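# Unpack heat sink and slip sheet onto pads, return tools

## Task

Remove the finned metal heat sink and the slip sheet beneath it from their crate. Set the heat sink upright with its fins pointing up on the small pad, and lay the sheet flat on the large pad, with each object lying entirely within its pad's outline. Afterwards, release everything, return every tool you used to the stand slot it came from, and move the arm well away from the tools. Any tool still locked on counts as part of the arm. The heat sink is too wide for grip50.

## Robot and tools

Robot: one six-joint arm ending in a tool changer. Its flat face can lock onto one of three tools hanging in a stand: grip50 (a small two-finger gripper), grip85 (a wider two-finger gripper) and cup (a suction cup). The heat sink will not fit in grip50, so handle it with grip85 or cup. Joint ranges in rad: waist and wrist roll about ±3.5 and ±3.9, shoulder and wrist pitch ±3.14, elbow -1.187 to 4.328, forearm roll ±3.316.

Frames: the scene frame sits on the table top below the arm base. +z is up, and +y is to the left when facing along +x. end_effector_position is the centre of the changer face, in metres in the scene frame, with or without a tool fitted. end_effector_quat_wxyz is its orientation, w first. The face's own z axis points away from the arm. Tool points, in mm along the face's x, y, z axes: grip50 grip point (0, -25, 180); grip85 (0, 0, 173) when closed, 13 mm nearer the face when fully open; cup rim centre (0, 0, 175). Both grippers close along face x.

execute_actions(actions): a list of actions. Each action is a table of up to 15 rows, and each row runs for one 1/30 s step. If a table has fewer rows, its last row repeats until 15 steps are done. A row is 15 numbers: x, y, z, qw, qx, qy, qz, lock, grip50_position, grip50_force_limit, grip50_speed, grip85_position, grip85_force_limit, grip85_speed, cup_suction. The first seven are an absolute pose for the changer face in the scene frame (metres, unit quaternion). The last eight are in [-1, 1]. Resend the orientation you want in every row. Each step, the commanded pose is clipped to within 70 mm and 16 degrees of the measured pose, so a distant target takes several actions. Any target more than 0.6 m from the face's starting position along any face axis is refused. If the first action fails this check, or any action is malformed, nothing runs. An empty list just reports state and images.

Tool numbers: lock >0 locks, <0 unlocks, 0 keeps the last command; either takes about 1 s. Gripper position: +1 fully open (50 or 85 mm). Pads meet at about -0.65 (grip50) or -0.8 (grip85). -1 closes until something blocks the fingers. force_limit runs from 20 N at -1 up to 185 N (grip50) or 235 N (grip85) at +1. speed runs from about 20 to 150 mm/s. cup_suction above 0.01 is on; at or below 0.01 it is off and vents the cup. Gripper commands act only while tool_id shows that tool and it is ready.

move(target, speed, blocking): drives the face in a straight line toward one absolute pose given as a single 15-number row. speed is 0.002 to 0.5 m/s (default 0.25); turning rate is twice that in rad/s. A path lasts 0.5 to 10 s and is cut off at 10 s. The move ignores obstacles and can overshoot speed near full reach. Its result adds a move: line giving the outcome (done, off_target, moving, held, fault), the distance from target, and any limits (paced = the pose was clipped, held = a check blocked some steps). With blocking=false it returns after 0.5 s; poll with wait(0), or call stop, before sending more. wait(seconds), 0 to 10, lets time run. stop brakes a move. zoom_image(camera, region [x0,y0,x1,y1], at most 504x504 px) magnifies a recent image from cam_head_left, cam_head_right, cam_high, cam_low or cam_wrist. finished_scene(scene) ends the current scene; pass its number. It cannot be undone.

Result lines: the state line gives the face pose, which may read a little off at long reach. Hand target is the pose the controller is currently heading for. HELD marks steps that were held back. pose unreachable means the clearance check altered the command. Tool fields: tool_id (grip50, grip85, cup, none); plate_near; locked; unlocked; in_stand; unlock_refused. object_status: 0 moving, 2 stopped on something while closing (a good grip), 1 stopped while opening, 3 at the requested position or pads touching. position_measured is in counts: grip50 opening mm = (250 - counts) x 0.202; grip85 reads 78=60 mm, 130=40, 180=20, 230=closed. cup_suction_measured reads 1 at full vacuum; cup_part_present reads 1 from 0.50 down to 0.45. Tool readings show n/a while the tool is starting up.

Picking up a tool: seat the face on the plate within about 1 mm and 1 degree, with face -y pointing toward the fork's open side. When plate_near is 1, lock and wait for locked=1. Grippers then close and reopen by themselves. Lift 10 to 30 mm (about 20), slide at least 110 mm out along face -y, then rise. To return a tool, reverse that path. Once in_stand reads 1, hold still, unlock and wait for unlocked=1. Unlocking elsewhere is refused. Slots are 180 mm apart.

Grasping: hold position at -1 and confirm status 2. Any position change of 0.01 or more resets the status. For the cup, cover a flat, smooth, seam-free area with the whole rim, then check vacuum. To release, set the object down, switch suction off, and rise 15 mm.

Avoid: forces of 150 N or more, or joint torque at its load limit (147 N m for the large joints, 36.8 for the wrist joints). Either one halts the arm for 10 s. The stiff arm faults if commanded even slightly into a firm surface, so approach slowly. Do not drop, fling or slam objects, do not knock anything off the table, and avoid fast moves with a load. Watch for MOTOR HOT warnings. Loose objects may get nudged now and then.

Each tool is called after "Call:" as name(argument=value, ...), one argument or row to a line, values as JSON.

## Session

Call:
execute_actions(
  actions=[],
)

Scene clock: 0.00 s.
end_effector_position=(+0.4947, -0.0144, +0.4407) locked=0 unlocked=1 plate_near=0 in_stand=0 unlock_refused=0 tool_id=none grip50_position_measured=n/a grip50_object_status=n/a grip85_position_measured=n/a grip85_object_status=n/a cup_suction_measured=n/a cup_part_present=n/a end_effector_quat_wxyz=(+0.003, +0.714, +0.700, +0.008)
Joint positions: [ 0.263  0.132  0.195  0.001 -1.633 -0.261]
Joint velocities: [-0.    -0.002  0.     0.     0.     0.   ]
Hand target: +0.495, -0.014, +0.441; +0.003, +0.714, +0.700, +0.008

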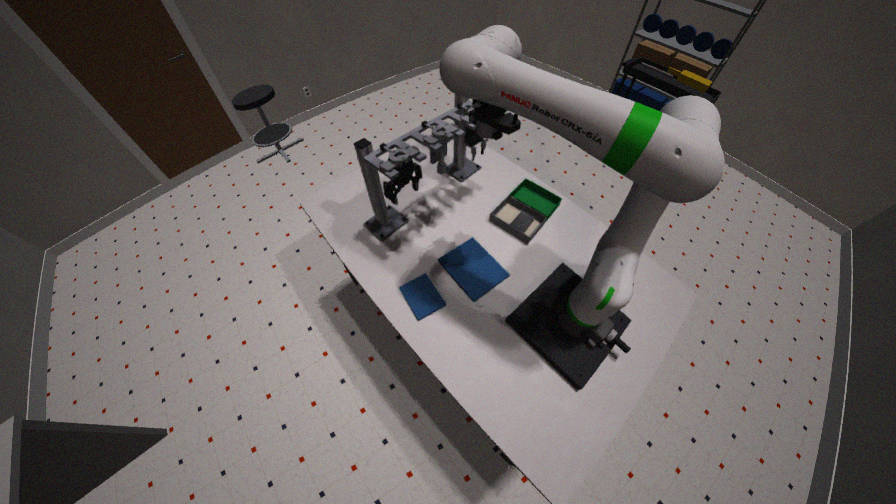

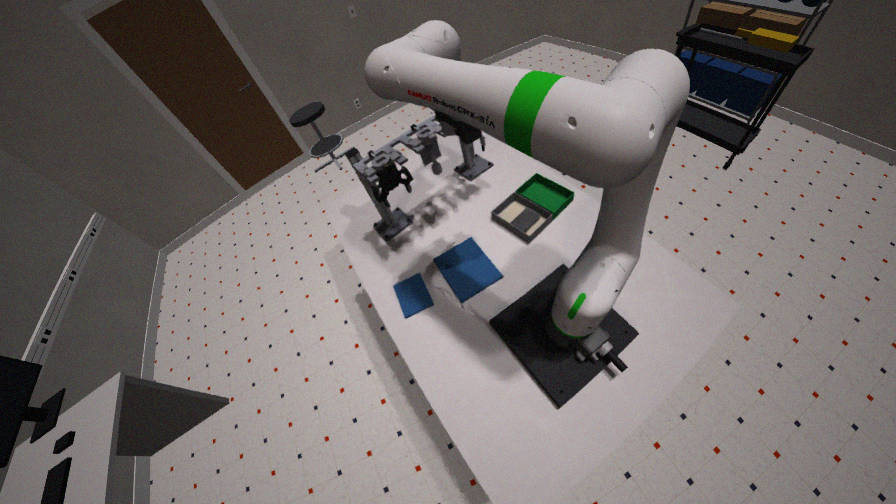

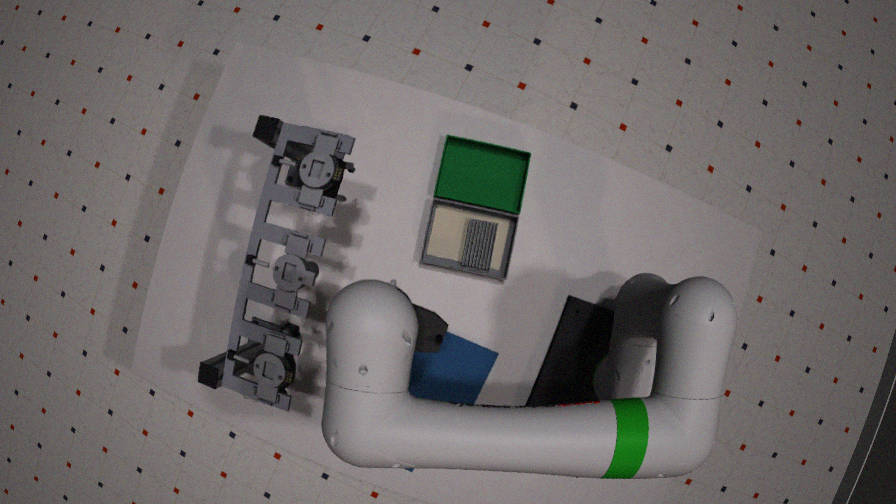

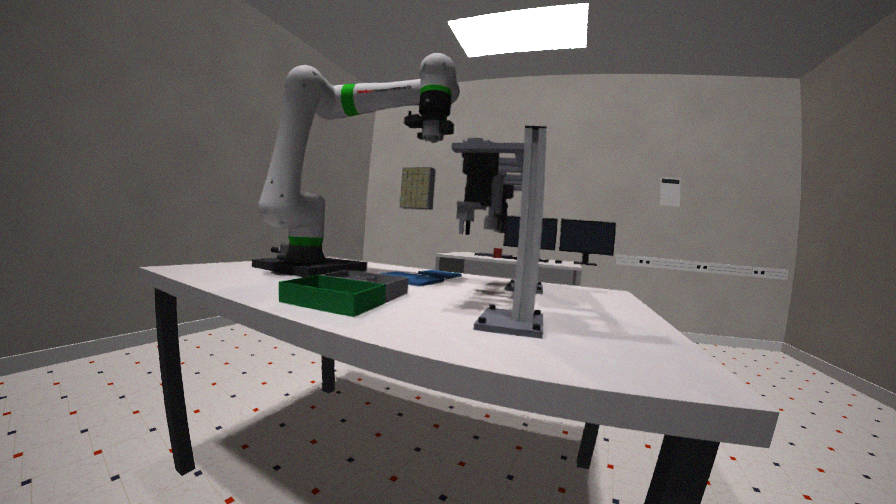

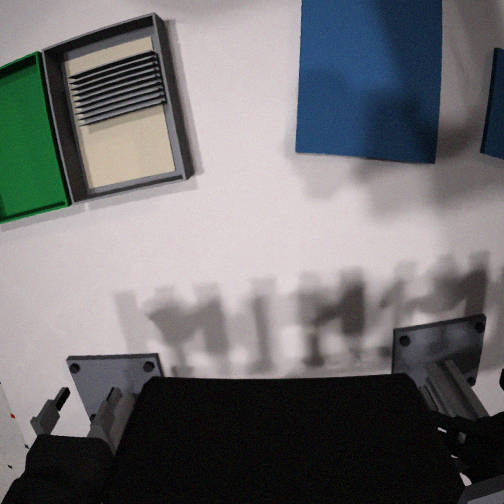

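Call:
move(
  target=[0.666,0.181,0.4305,0,0.6852,0.7284,0,0,0,0,0,0,0,0,0],
)

Scene clock: 5.50 s.
end_effector_position=(+0.6656, +0.1813, +0.4303) locked=0 unlocked=1 plate_near=0 in_stand=0 unlock_refused=0 tool_id=none grip50_position_measured=n/a grip50_object_status=n/a grip85_position_measured=n/a grip85_object_status=n/a cup_suction_measured=n/a cup_part_present=n/a end_effector_quat_wxyz=(+0.000, +0.685, +0.728, +0.000)
Joint positions: [ 0.479  0.725  0.989  0.001 -1.85  -0.395]
Joint velocities: [-0.005  0.006  0.009  0.    -0.006  0.003]
Hand target: +0.666, +0.181, +0.430; -0.000, +0.685, +0.728, +0.000
Off the commanded pose: 0.001 m, 0 deg.
move: done

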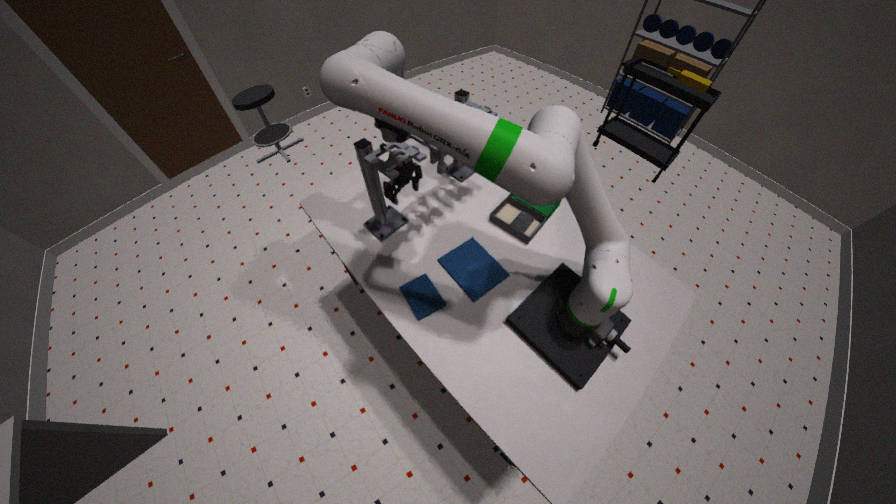

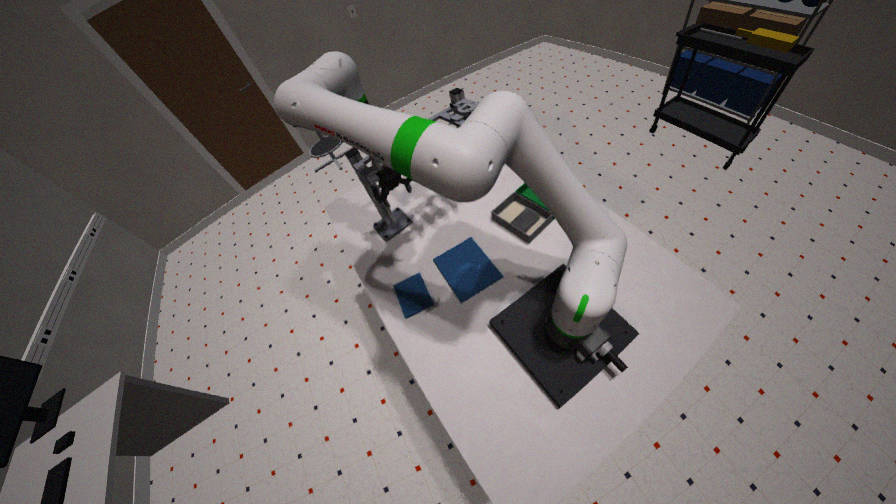

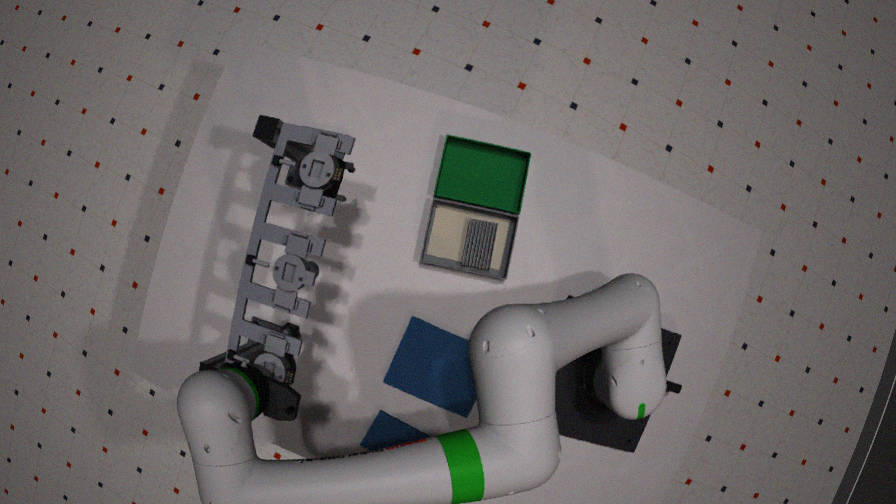

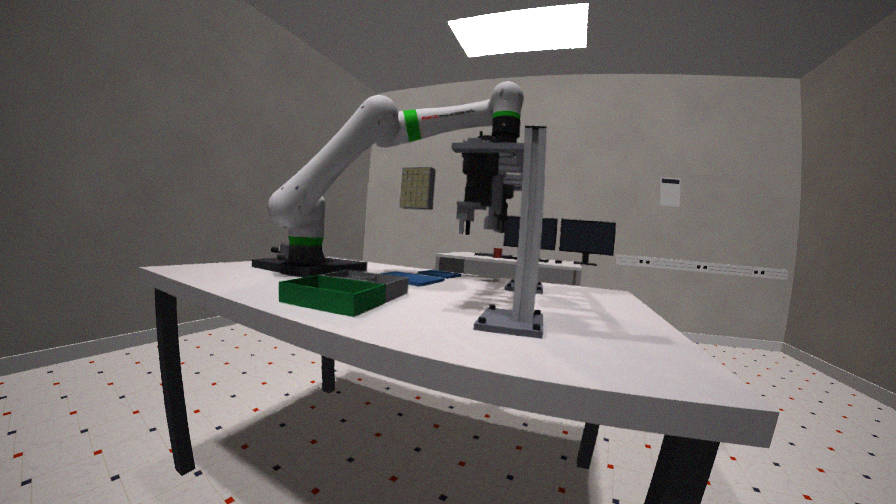

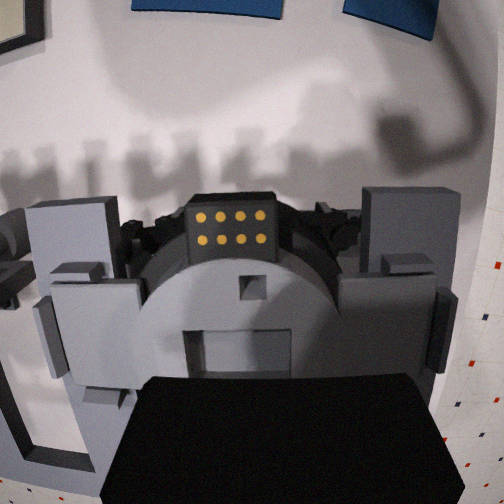

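Call:
move(
  target=[0.667,0.170,0.4305,0,0.6756,0.7373,0,0,0,0,0,0,0,0,0],
  speed=0.05,
)

Call:
zoom_image(
  camera="cam_wrist",
  region=[130,250,430,400],
)

Scene clock: 10.53 s.
end_effector_position=(+0.6670, +0.1700, +0.4305) locked=0 unlocked=1 plate_near=0 in_stand=0 unlock_refused=0 tool_id=none grip50_position_measured=n/a grip50_object_status=n/a grip85_position_measured=n/a grip85_object_status=n/a cup_suction_measured=n/a cup_part_present=n/a end_effector_quat_wxyz=(-0.000, +0.676, +0.737, -0.000)
Joint positions: [ 0.463  0.719  0.98   0.001 -1.847 -0.353]
Joint velocities: [-0.001  0.001 -0.001 -0.    -0.001  0.001]
Hand target: +0.667, +0.170, +0.431; -0.000, +0.676, +0.737, -0.000
Off the commanded pose: 0.000 m, 0 deg.
move: done

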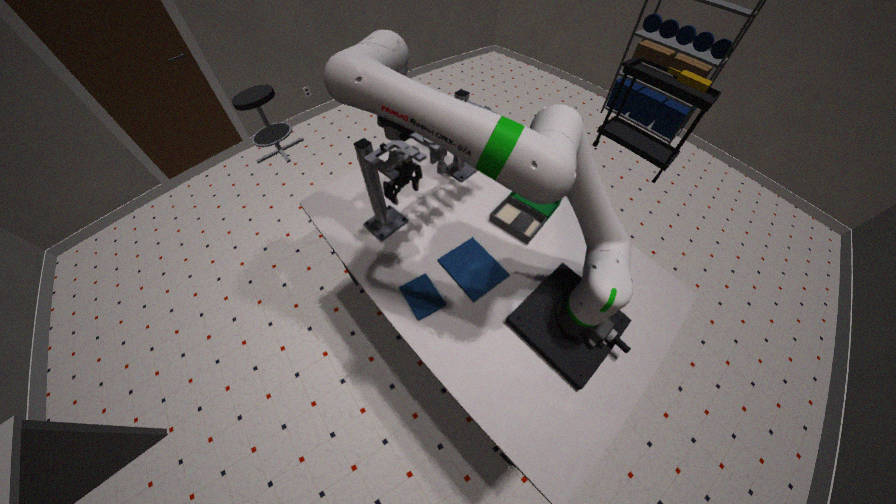

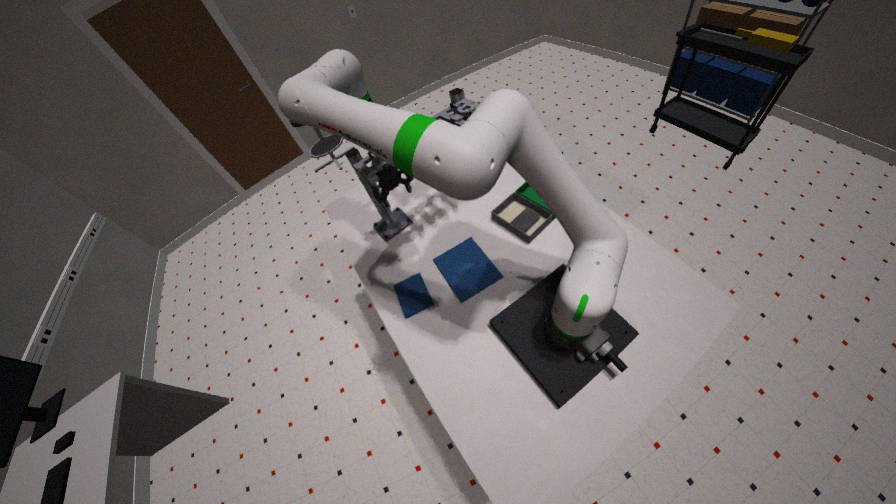

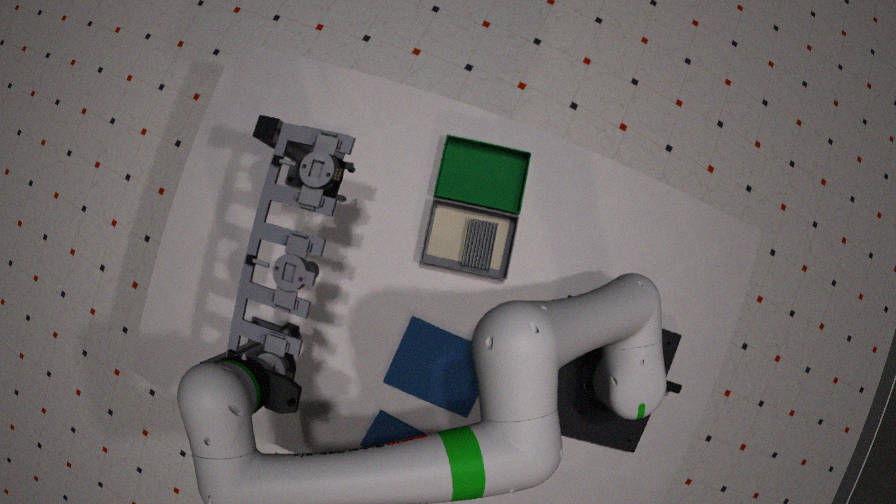

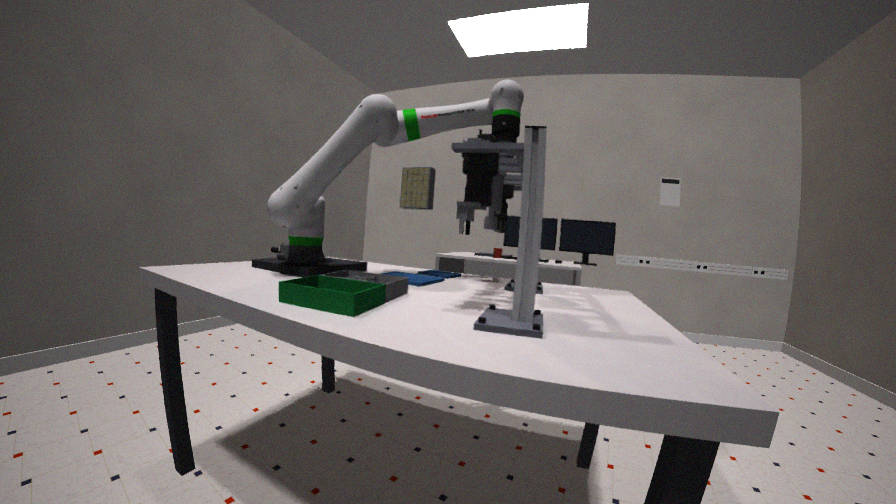

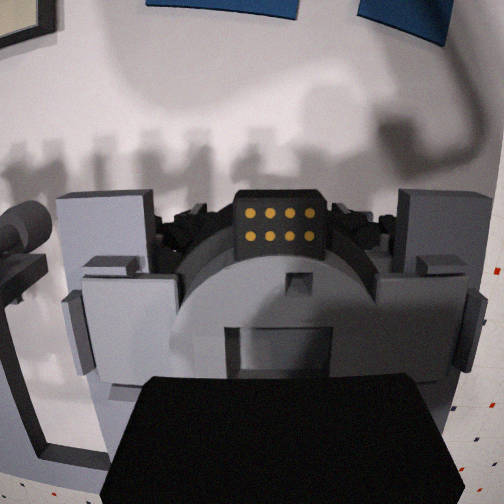

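Region (130, 250, 430, 400) of cam_wrist's 504x504 image, scaled by 1.680, with more detail than that image has.

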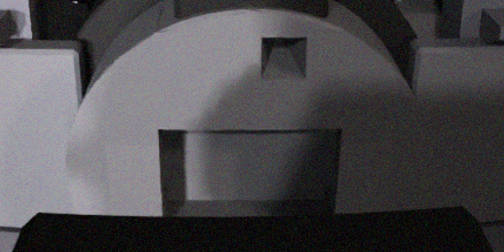

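Call:
move(
  target=[0.6657,0.1703,0.369,0,0.682,0.7314,0,0,0,0,0,0,0,0,0],
  speed=0.06,
)

Call:
move(
  target=[0.6657,0.1703,0.3635,0,0.682,0.7314,0,0,0,0,0,0,0,0,0],
  speed=0.005,
)

Scene clock: 15.90 s.
end_effector_position=(+0.6657, +0.1703, +0.3702) locked=0 unlocked=1 plate_near=0 in_stand=0 unlock_refused=0 tool_id=none grip50_position_measured=n/a grip50_object_status=n/a grip85_position_measured=n/a grip85_object_status=n/a cup_suction_measured=n/a cup_part_present=n/a end_effector_quat_wxyz=(+0.000, +0.682, +0.731, +0.001)
Joint positions: [ 0.464  0.67   0.758  0.001 -1.673 -0.372]
Joint velocities: [ 0.     0.    -0.004 -0.     0.002 -0.001]
Hand target: +0.666, +0.170, +0.369; +0.000, +0.682, +0.731, -0.000
Off the commanded pose: 0.001 m, 0 deg.
move: done

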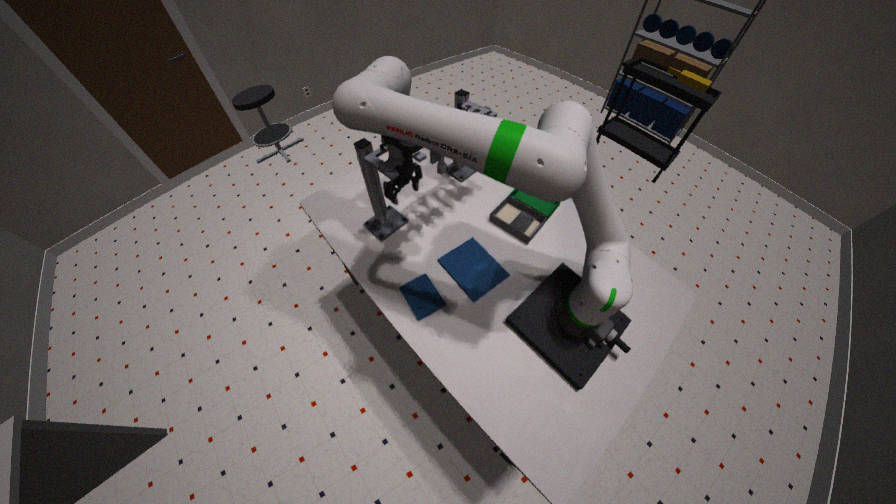

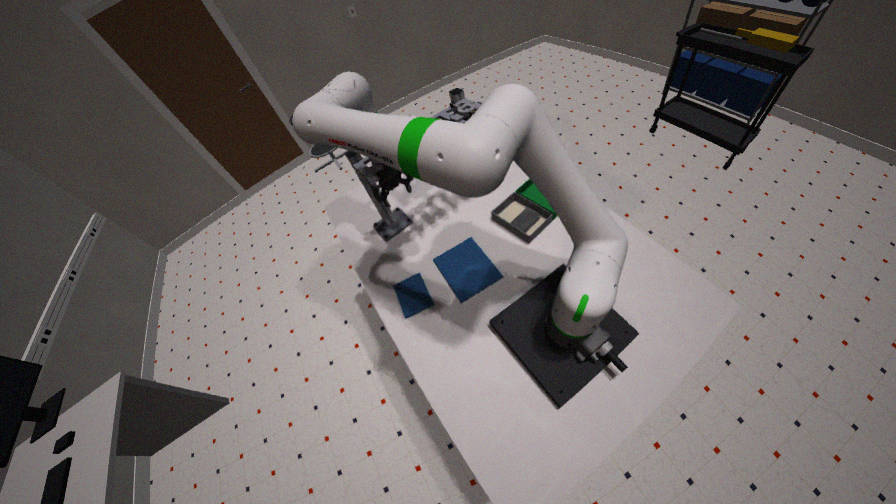

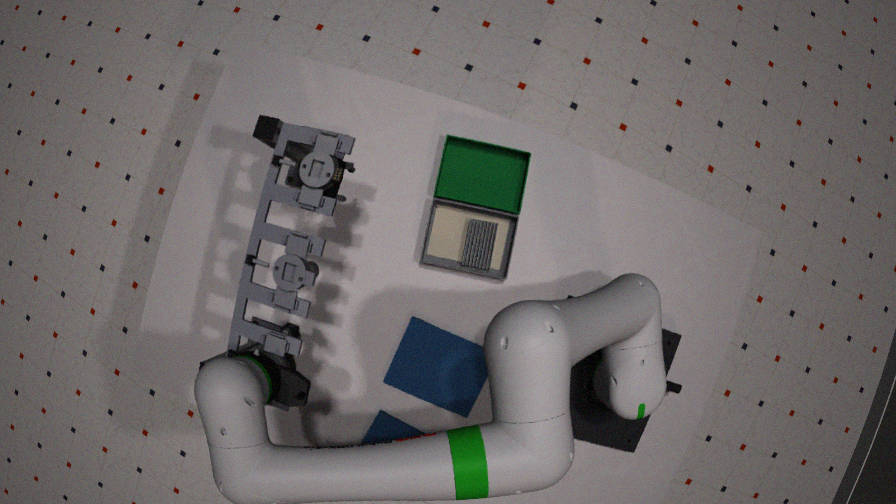

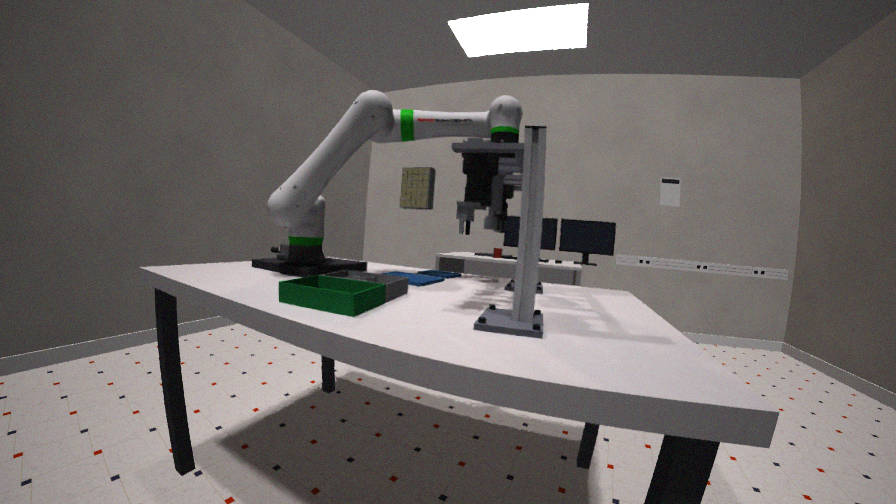

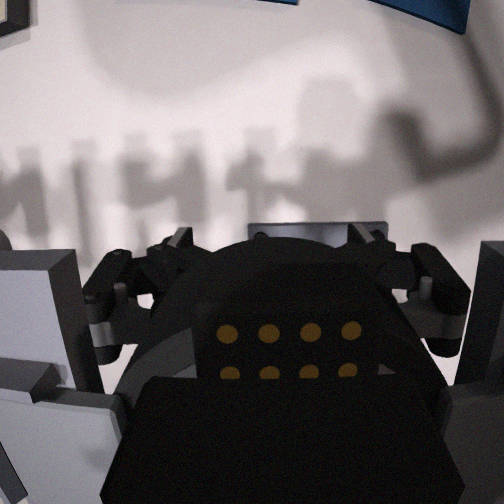

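Scene clock: 26.30 s.
end_effector_position=(+0.6657, +0.1701, +0.3718) locked=0 unlocked=1 plate_near=0 in_stand=0 unlock_refused=0 tool_id=none grip50_position_measured=n/a grip50_object_status=n/a grip85_position_measured=n/a grip85_object_status=n/a cup_suction_measured=n/a cup_part_present=n/a end_effector_quat_wxyz=(+0.002, +0.682, +0.731, +0.003)
Joint positions: [ 0.464  0.667  0.757  0.003 -1.67  -0.372]
Joint velocities: [ 0.001 -0.    -0.     0.001  0.    -0.   ]
Hand target: +0.666, +0.170, +0.372; +0.002, +0.682, +0.731, +0.002
Off the commanded pose: 0.008 m, 0 deg.
FORCE FAULT: contact force on the arm reached its limit, and the arm stopped for 10 seconds. The contact can be on any part of the arm, not only on its tool. That time counts as 20 of the actions that you can send in this scene. The arm's remaining commands of this call were not run. The arm holds still and accepts commands again. Move the arm away from the contact; if what it grips holds it there, let go first. Pushing or pulling that hard again can fault the arm again.
move: fault

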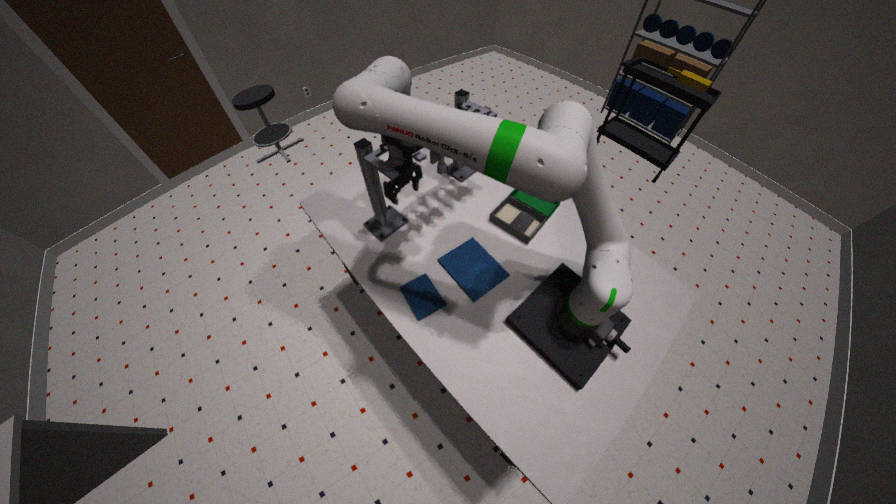

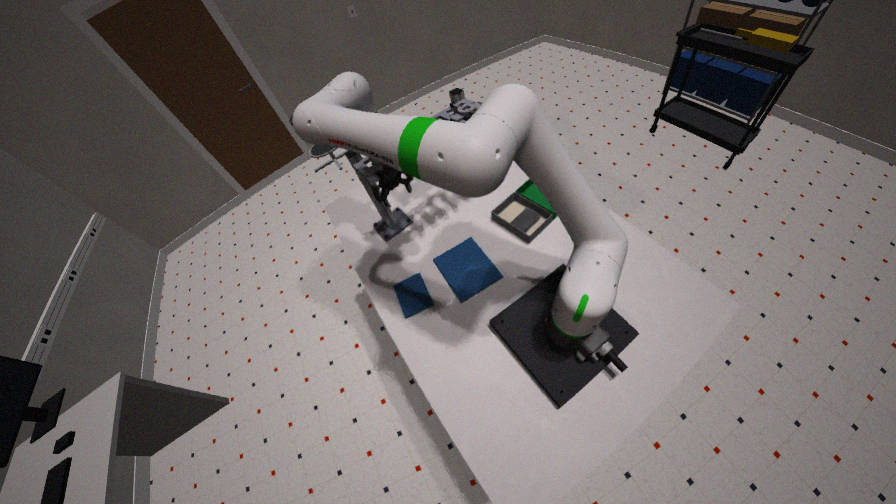

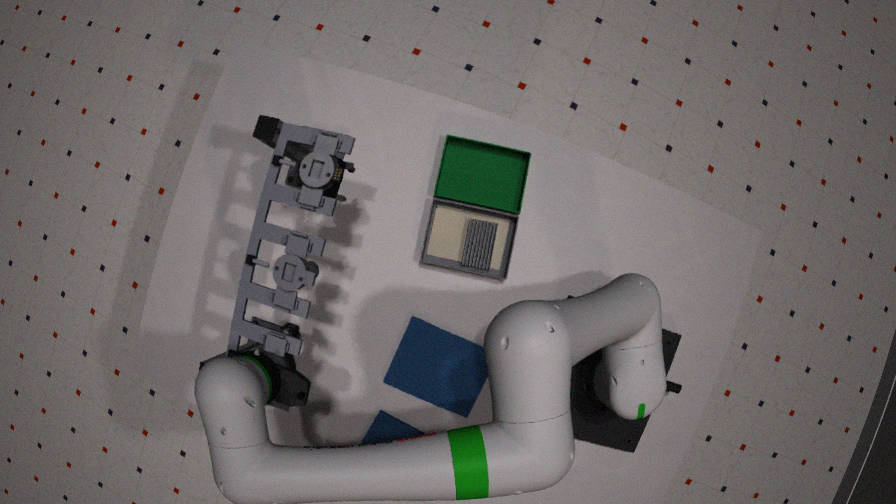

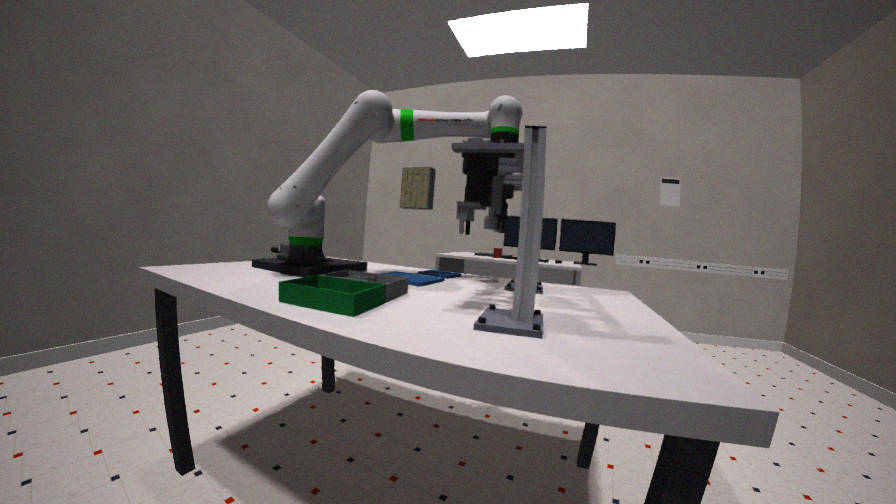

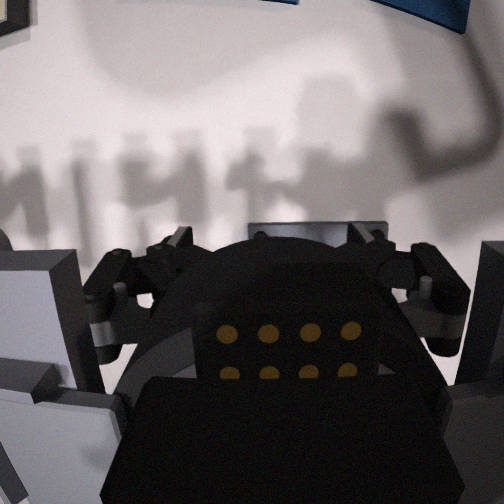

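Call:
move(
  target=[0.6656,0.172,0.374,0,0.682,0.7314,0,0,0,0,0,0,0,0,0],
  speed=0.01,
)

Call:
move(
  target=[0.6656,0.172,0.3695,0,0.682,0.7314,0,0,0,0,0,0,0,0,0],
  speed=0.005,
)

Call:
zoom_image(
  camera="cam_wrist",
  region=[130,250,430,400],
)

Scene clock: 31.73 s.
end_effector_position=(+0.6656, +0.1720, +0.3740) locked=0 unlocked=1 plate_near=0 in_stand=0 unlock_refused=0 tool_id=none grip50_position_measured=n/a grip50_object_status=n/a grip85_position_measured=n/a grip85_object_status=n/a cup_suction_measured=n/a cup_part_present=n/a end_effector_quat_wxyz=(-0.000, +0.682, +0.731, +0.000)
Joint positions: [ 0.466  0.674  0.773  0.001 -1.685 -0.374]
Joint velocities: [ 0.001 -0.     0.002 -0.    -0.001  0.001]
Hand target: +0.666, +0.172, +0.374; -0.000, +0.682, +0.731, +0.000
Off the commanded pose: 0.000 m, 0 deg.
move: done

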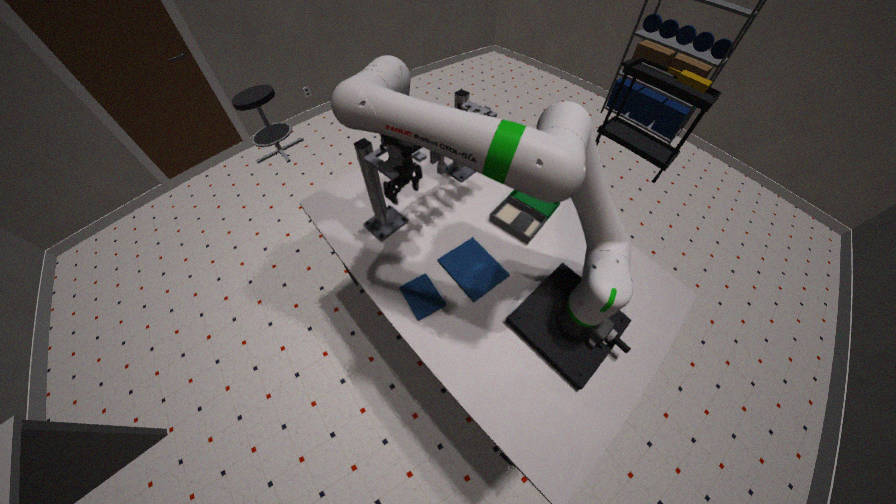

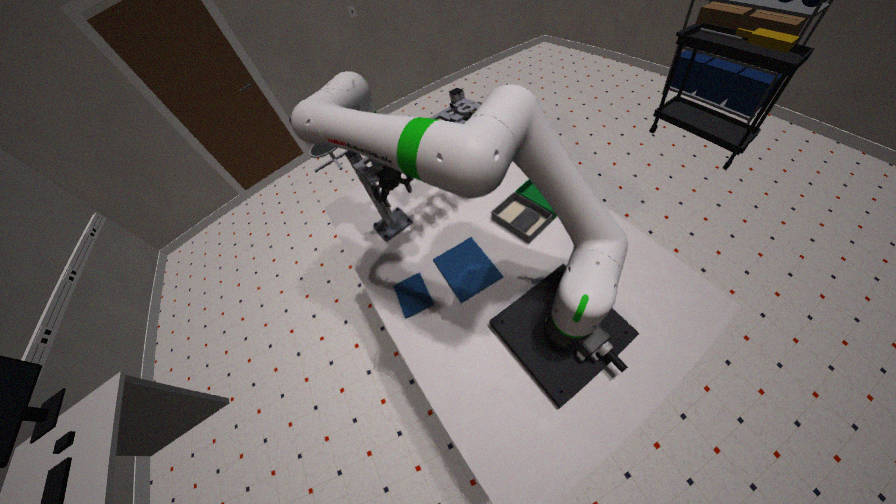

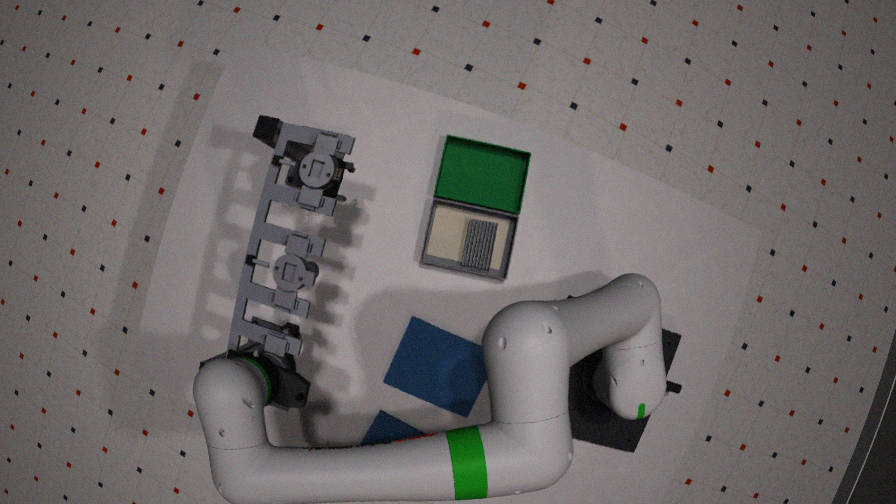

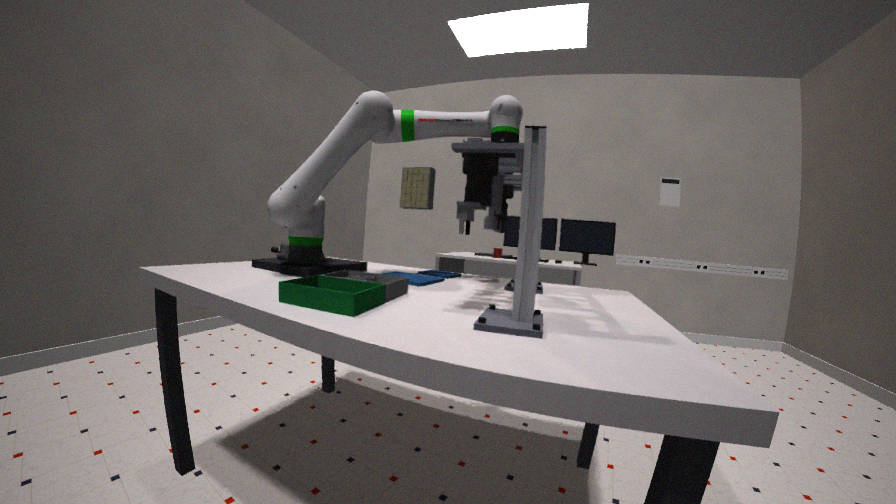

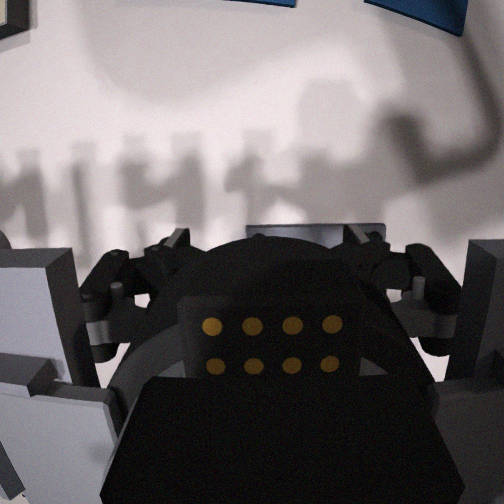

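Scene clock: 32.83 s.
end_effector_position=(+0.6656, +0.1720, +0.3695) locked=0 unlocked=1 plate_near=0 in_stand=0 unlock_refused=0 tool_id=none grip50_position_measured=n/a grip50_object_status=n/a grip85_position_measured=n/a grip85_object_status=n/a cup_suction_measured=n/a cup_part_present=n/a end_effector_quat_wxyz=(-0.000, +0.682, +0.731, +0.000)
Joint positions: [ 0.466  0.672  0.76   0.001 -1.674 -0.374]
Joint velocities: [-0.     0.002 -0.001 -0.001  0.001  0.   ]
Hand target: +0.666, +0.172, +0.370; +0.000, +0.682, +0.731, -0.000
Off the commanded pose: 0.000 m, 0 deg.
move: done

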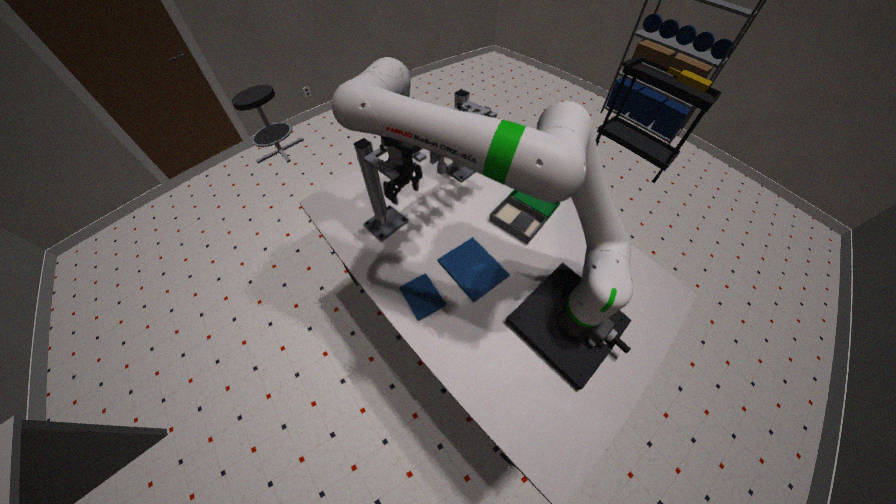

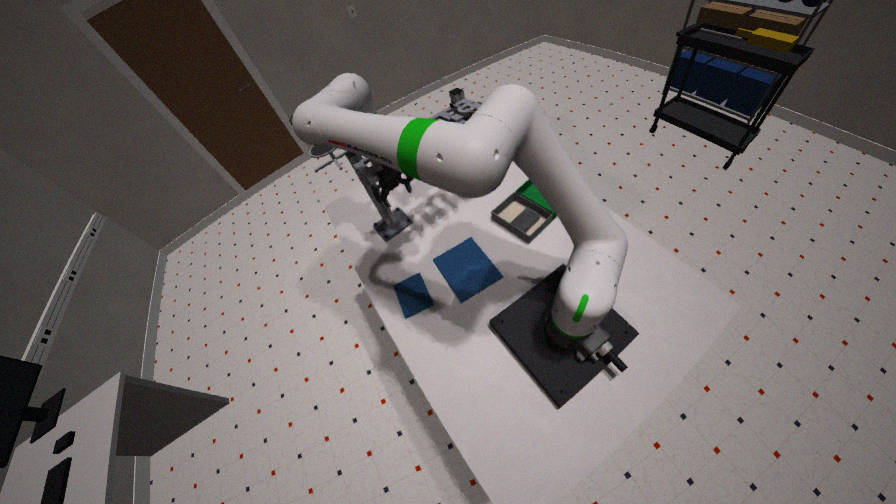

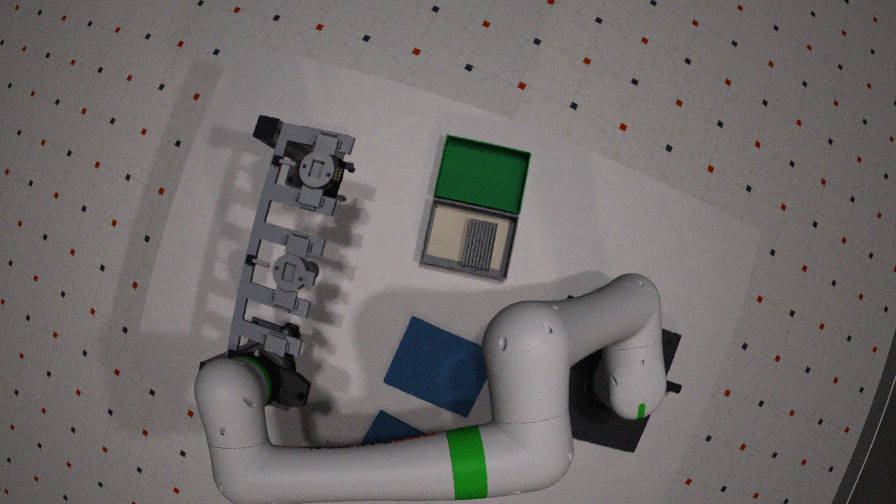

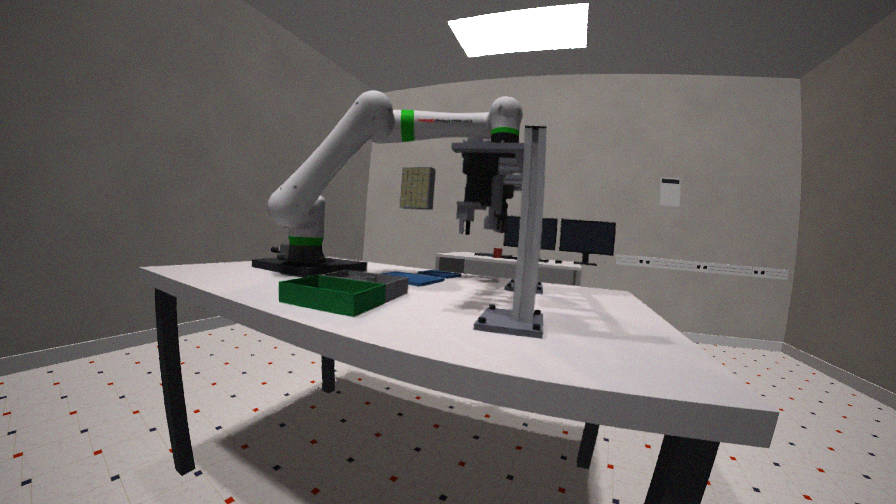

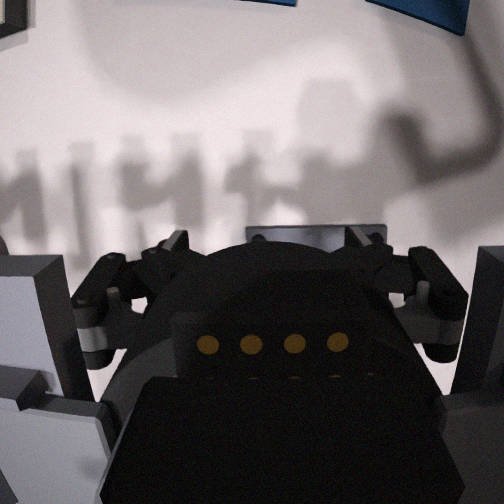

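Region (130, 250, 430, 400) of cam_wrist's 504x504 image, scaled by 1.680, with more detail than that image has.

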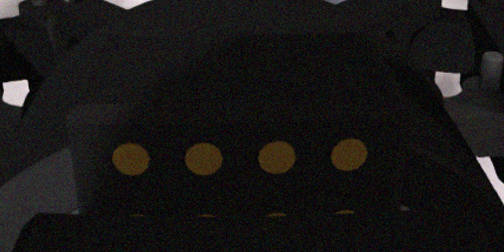

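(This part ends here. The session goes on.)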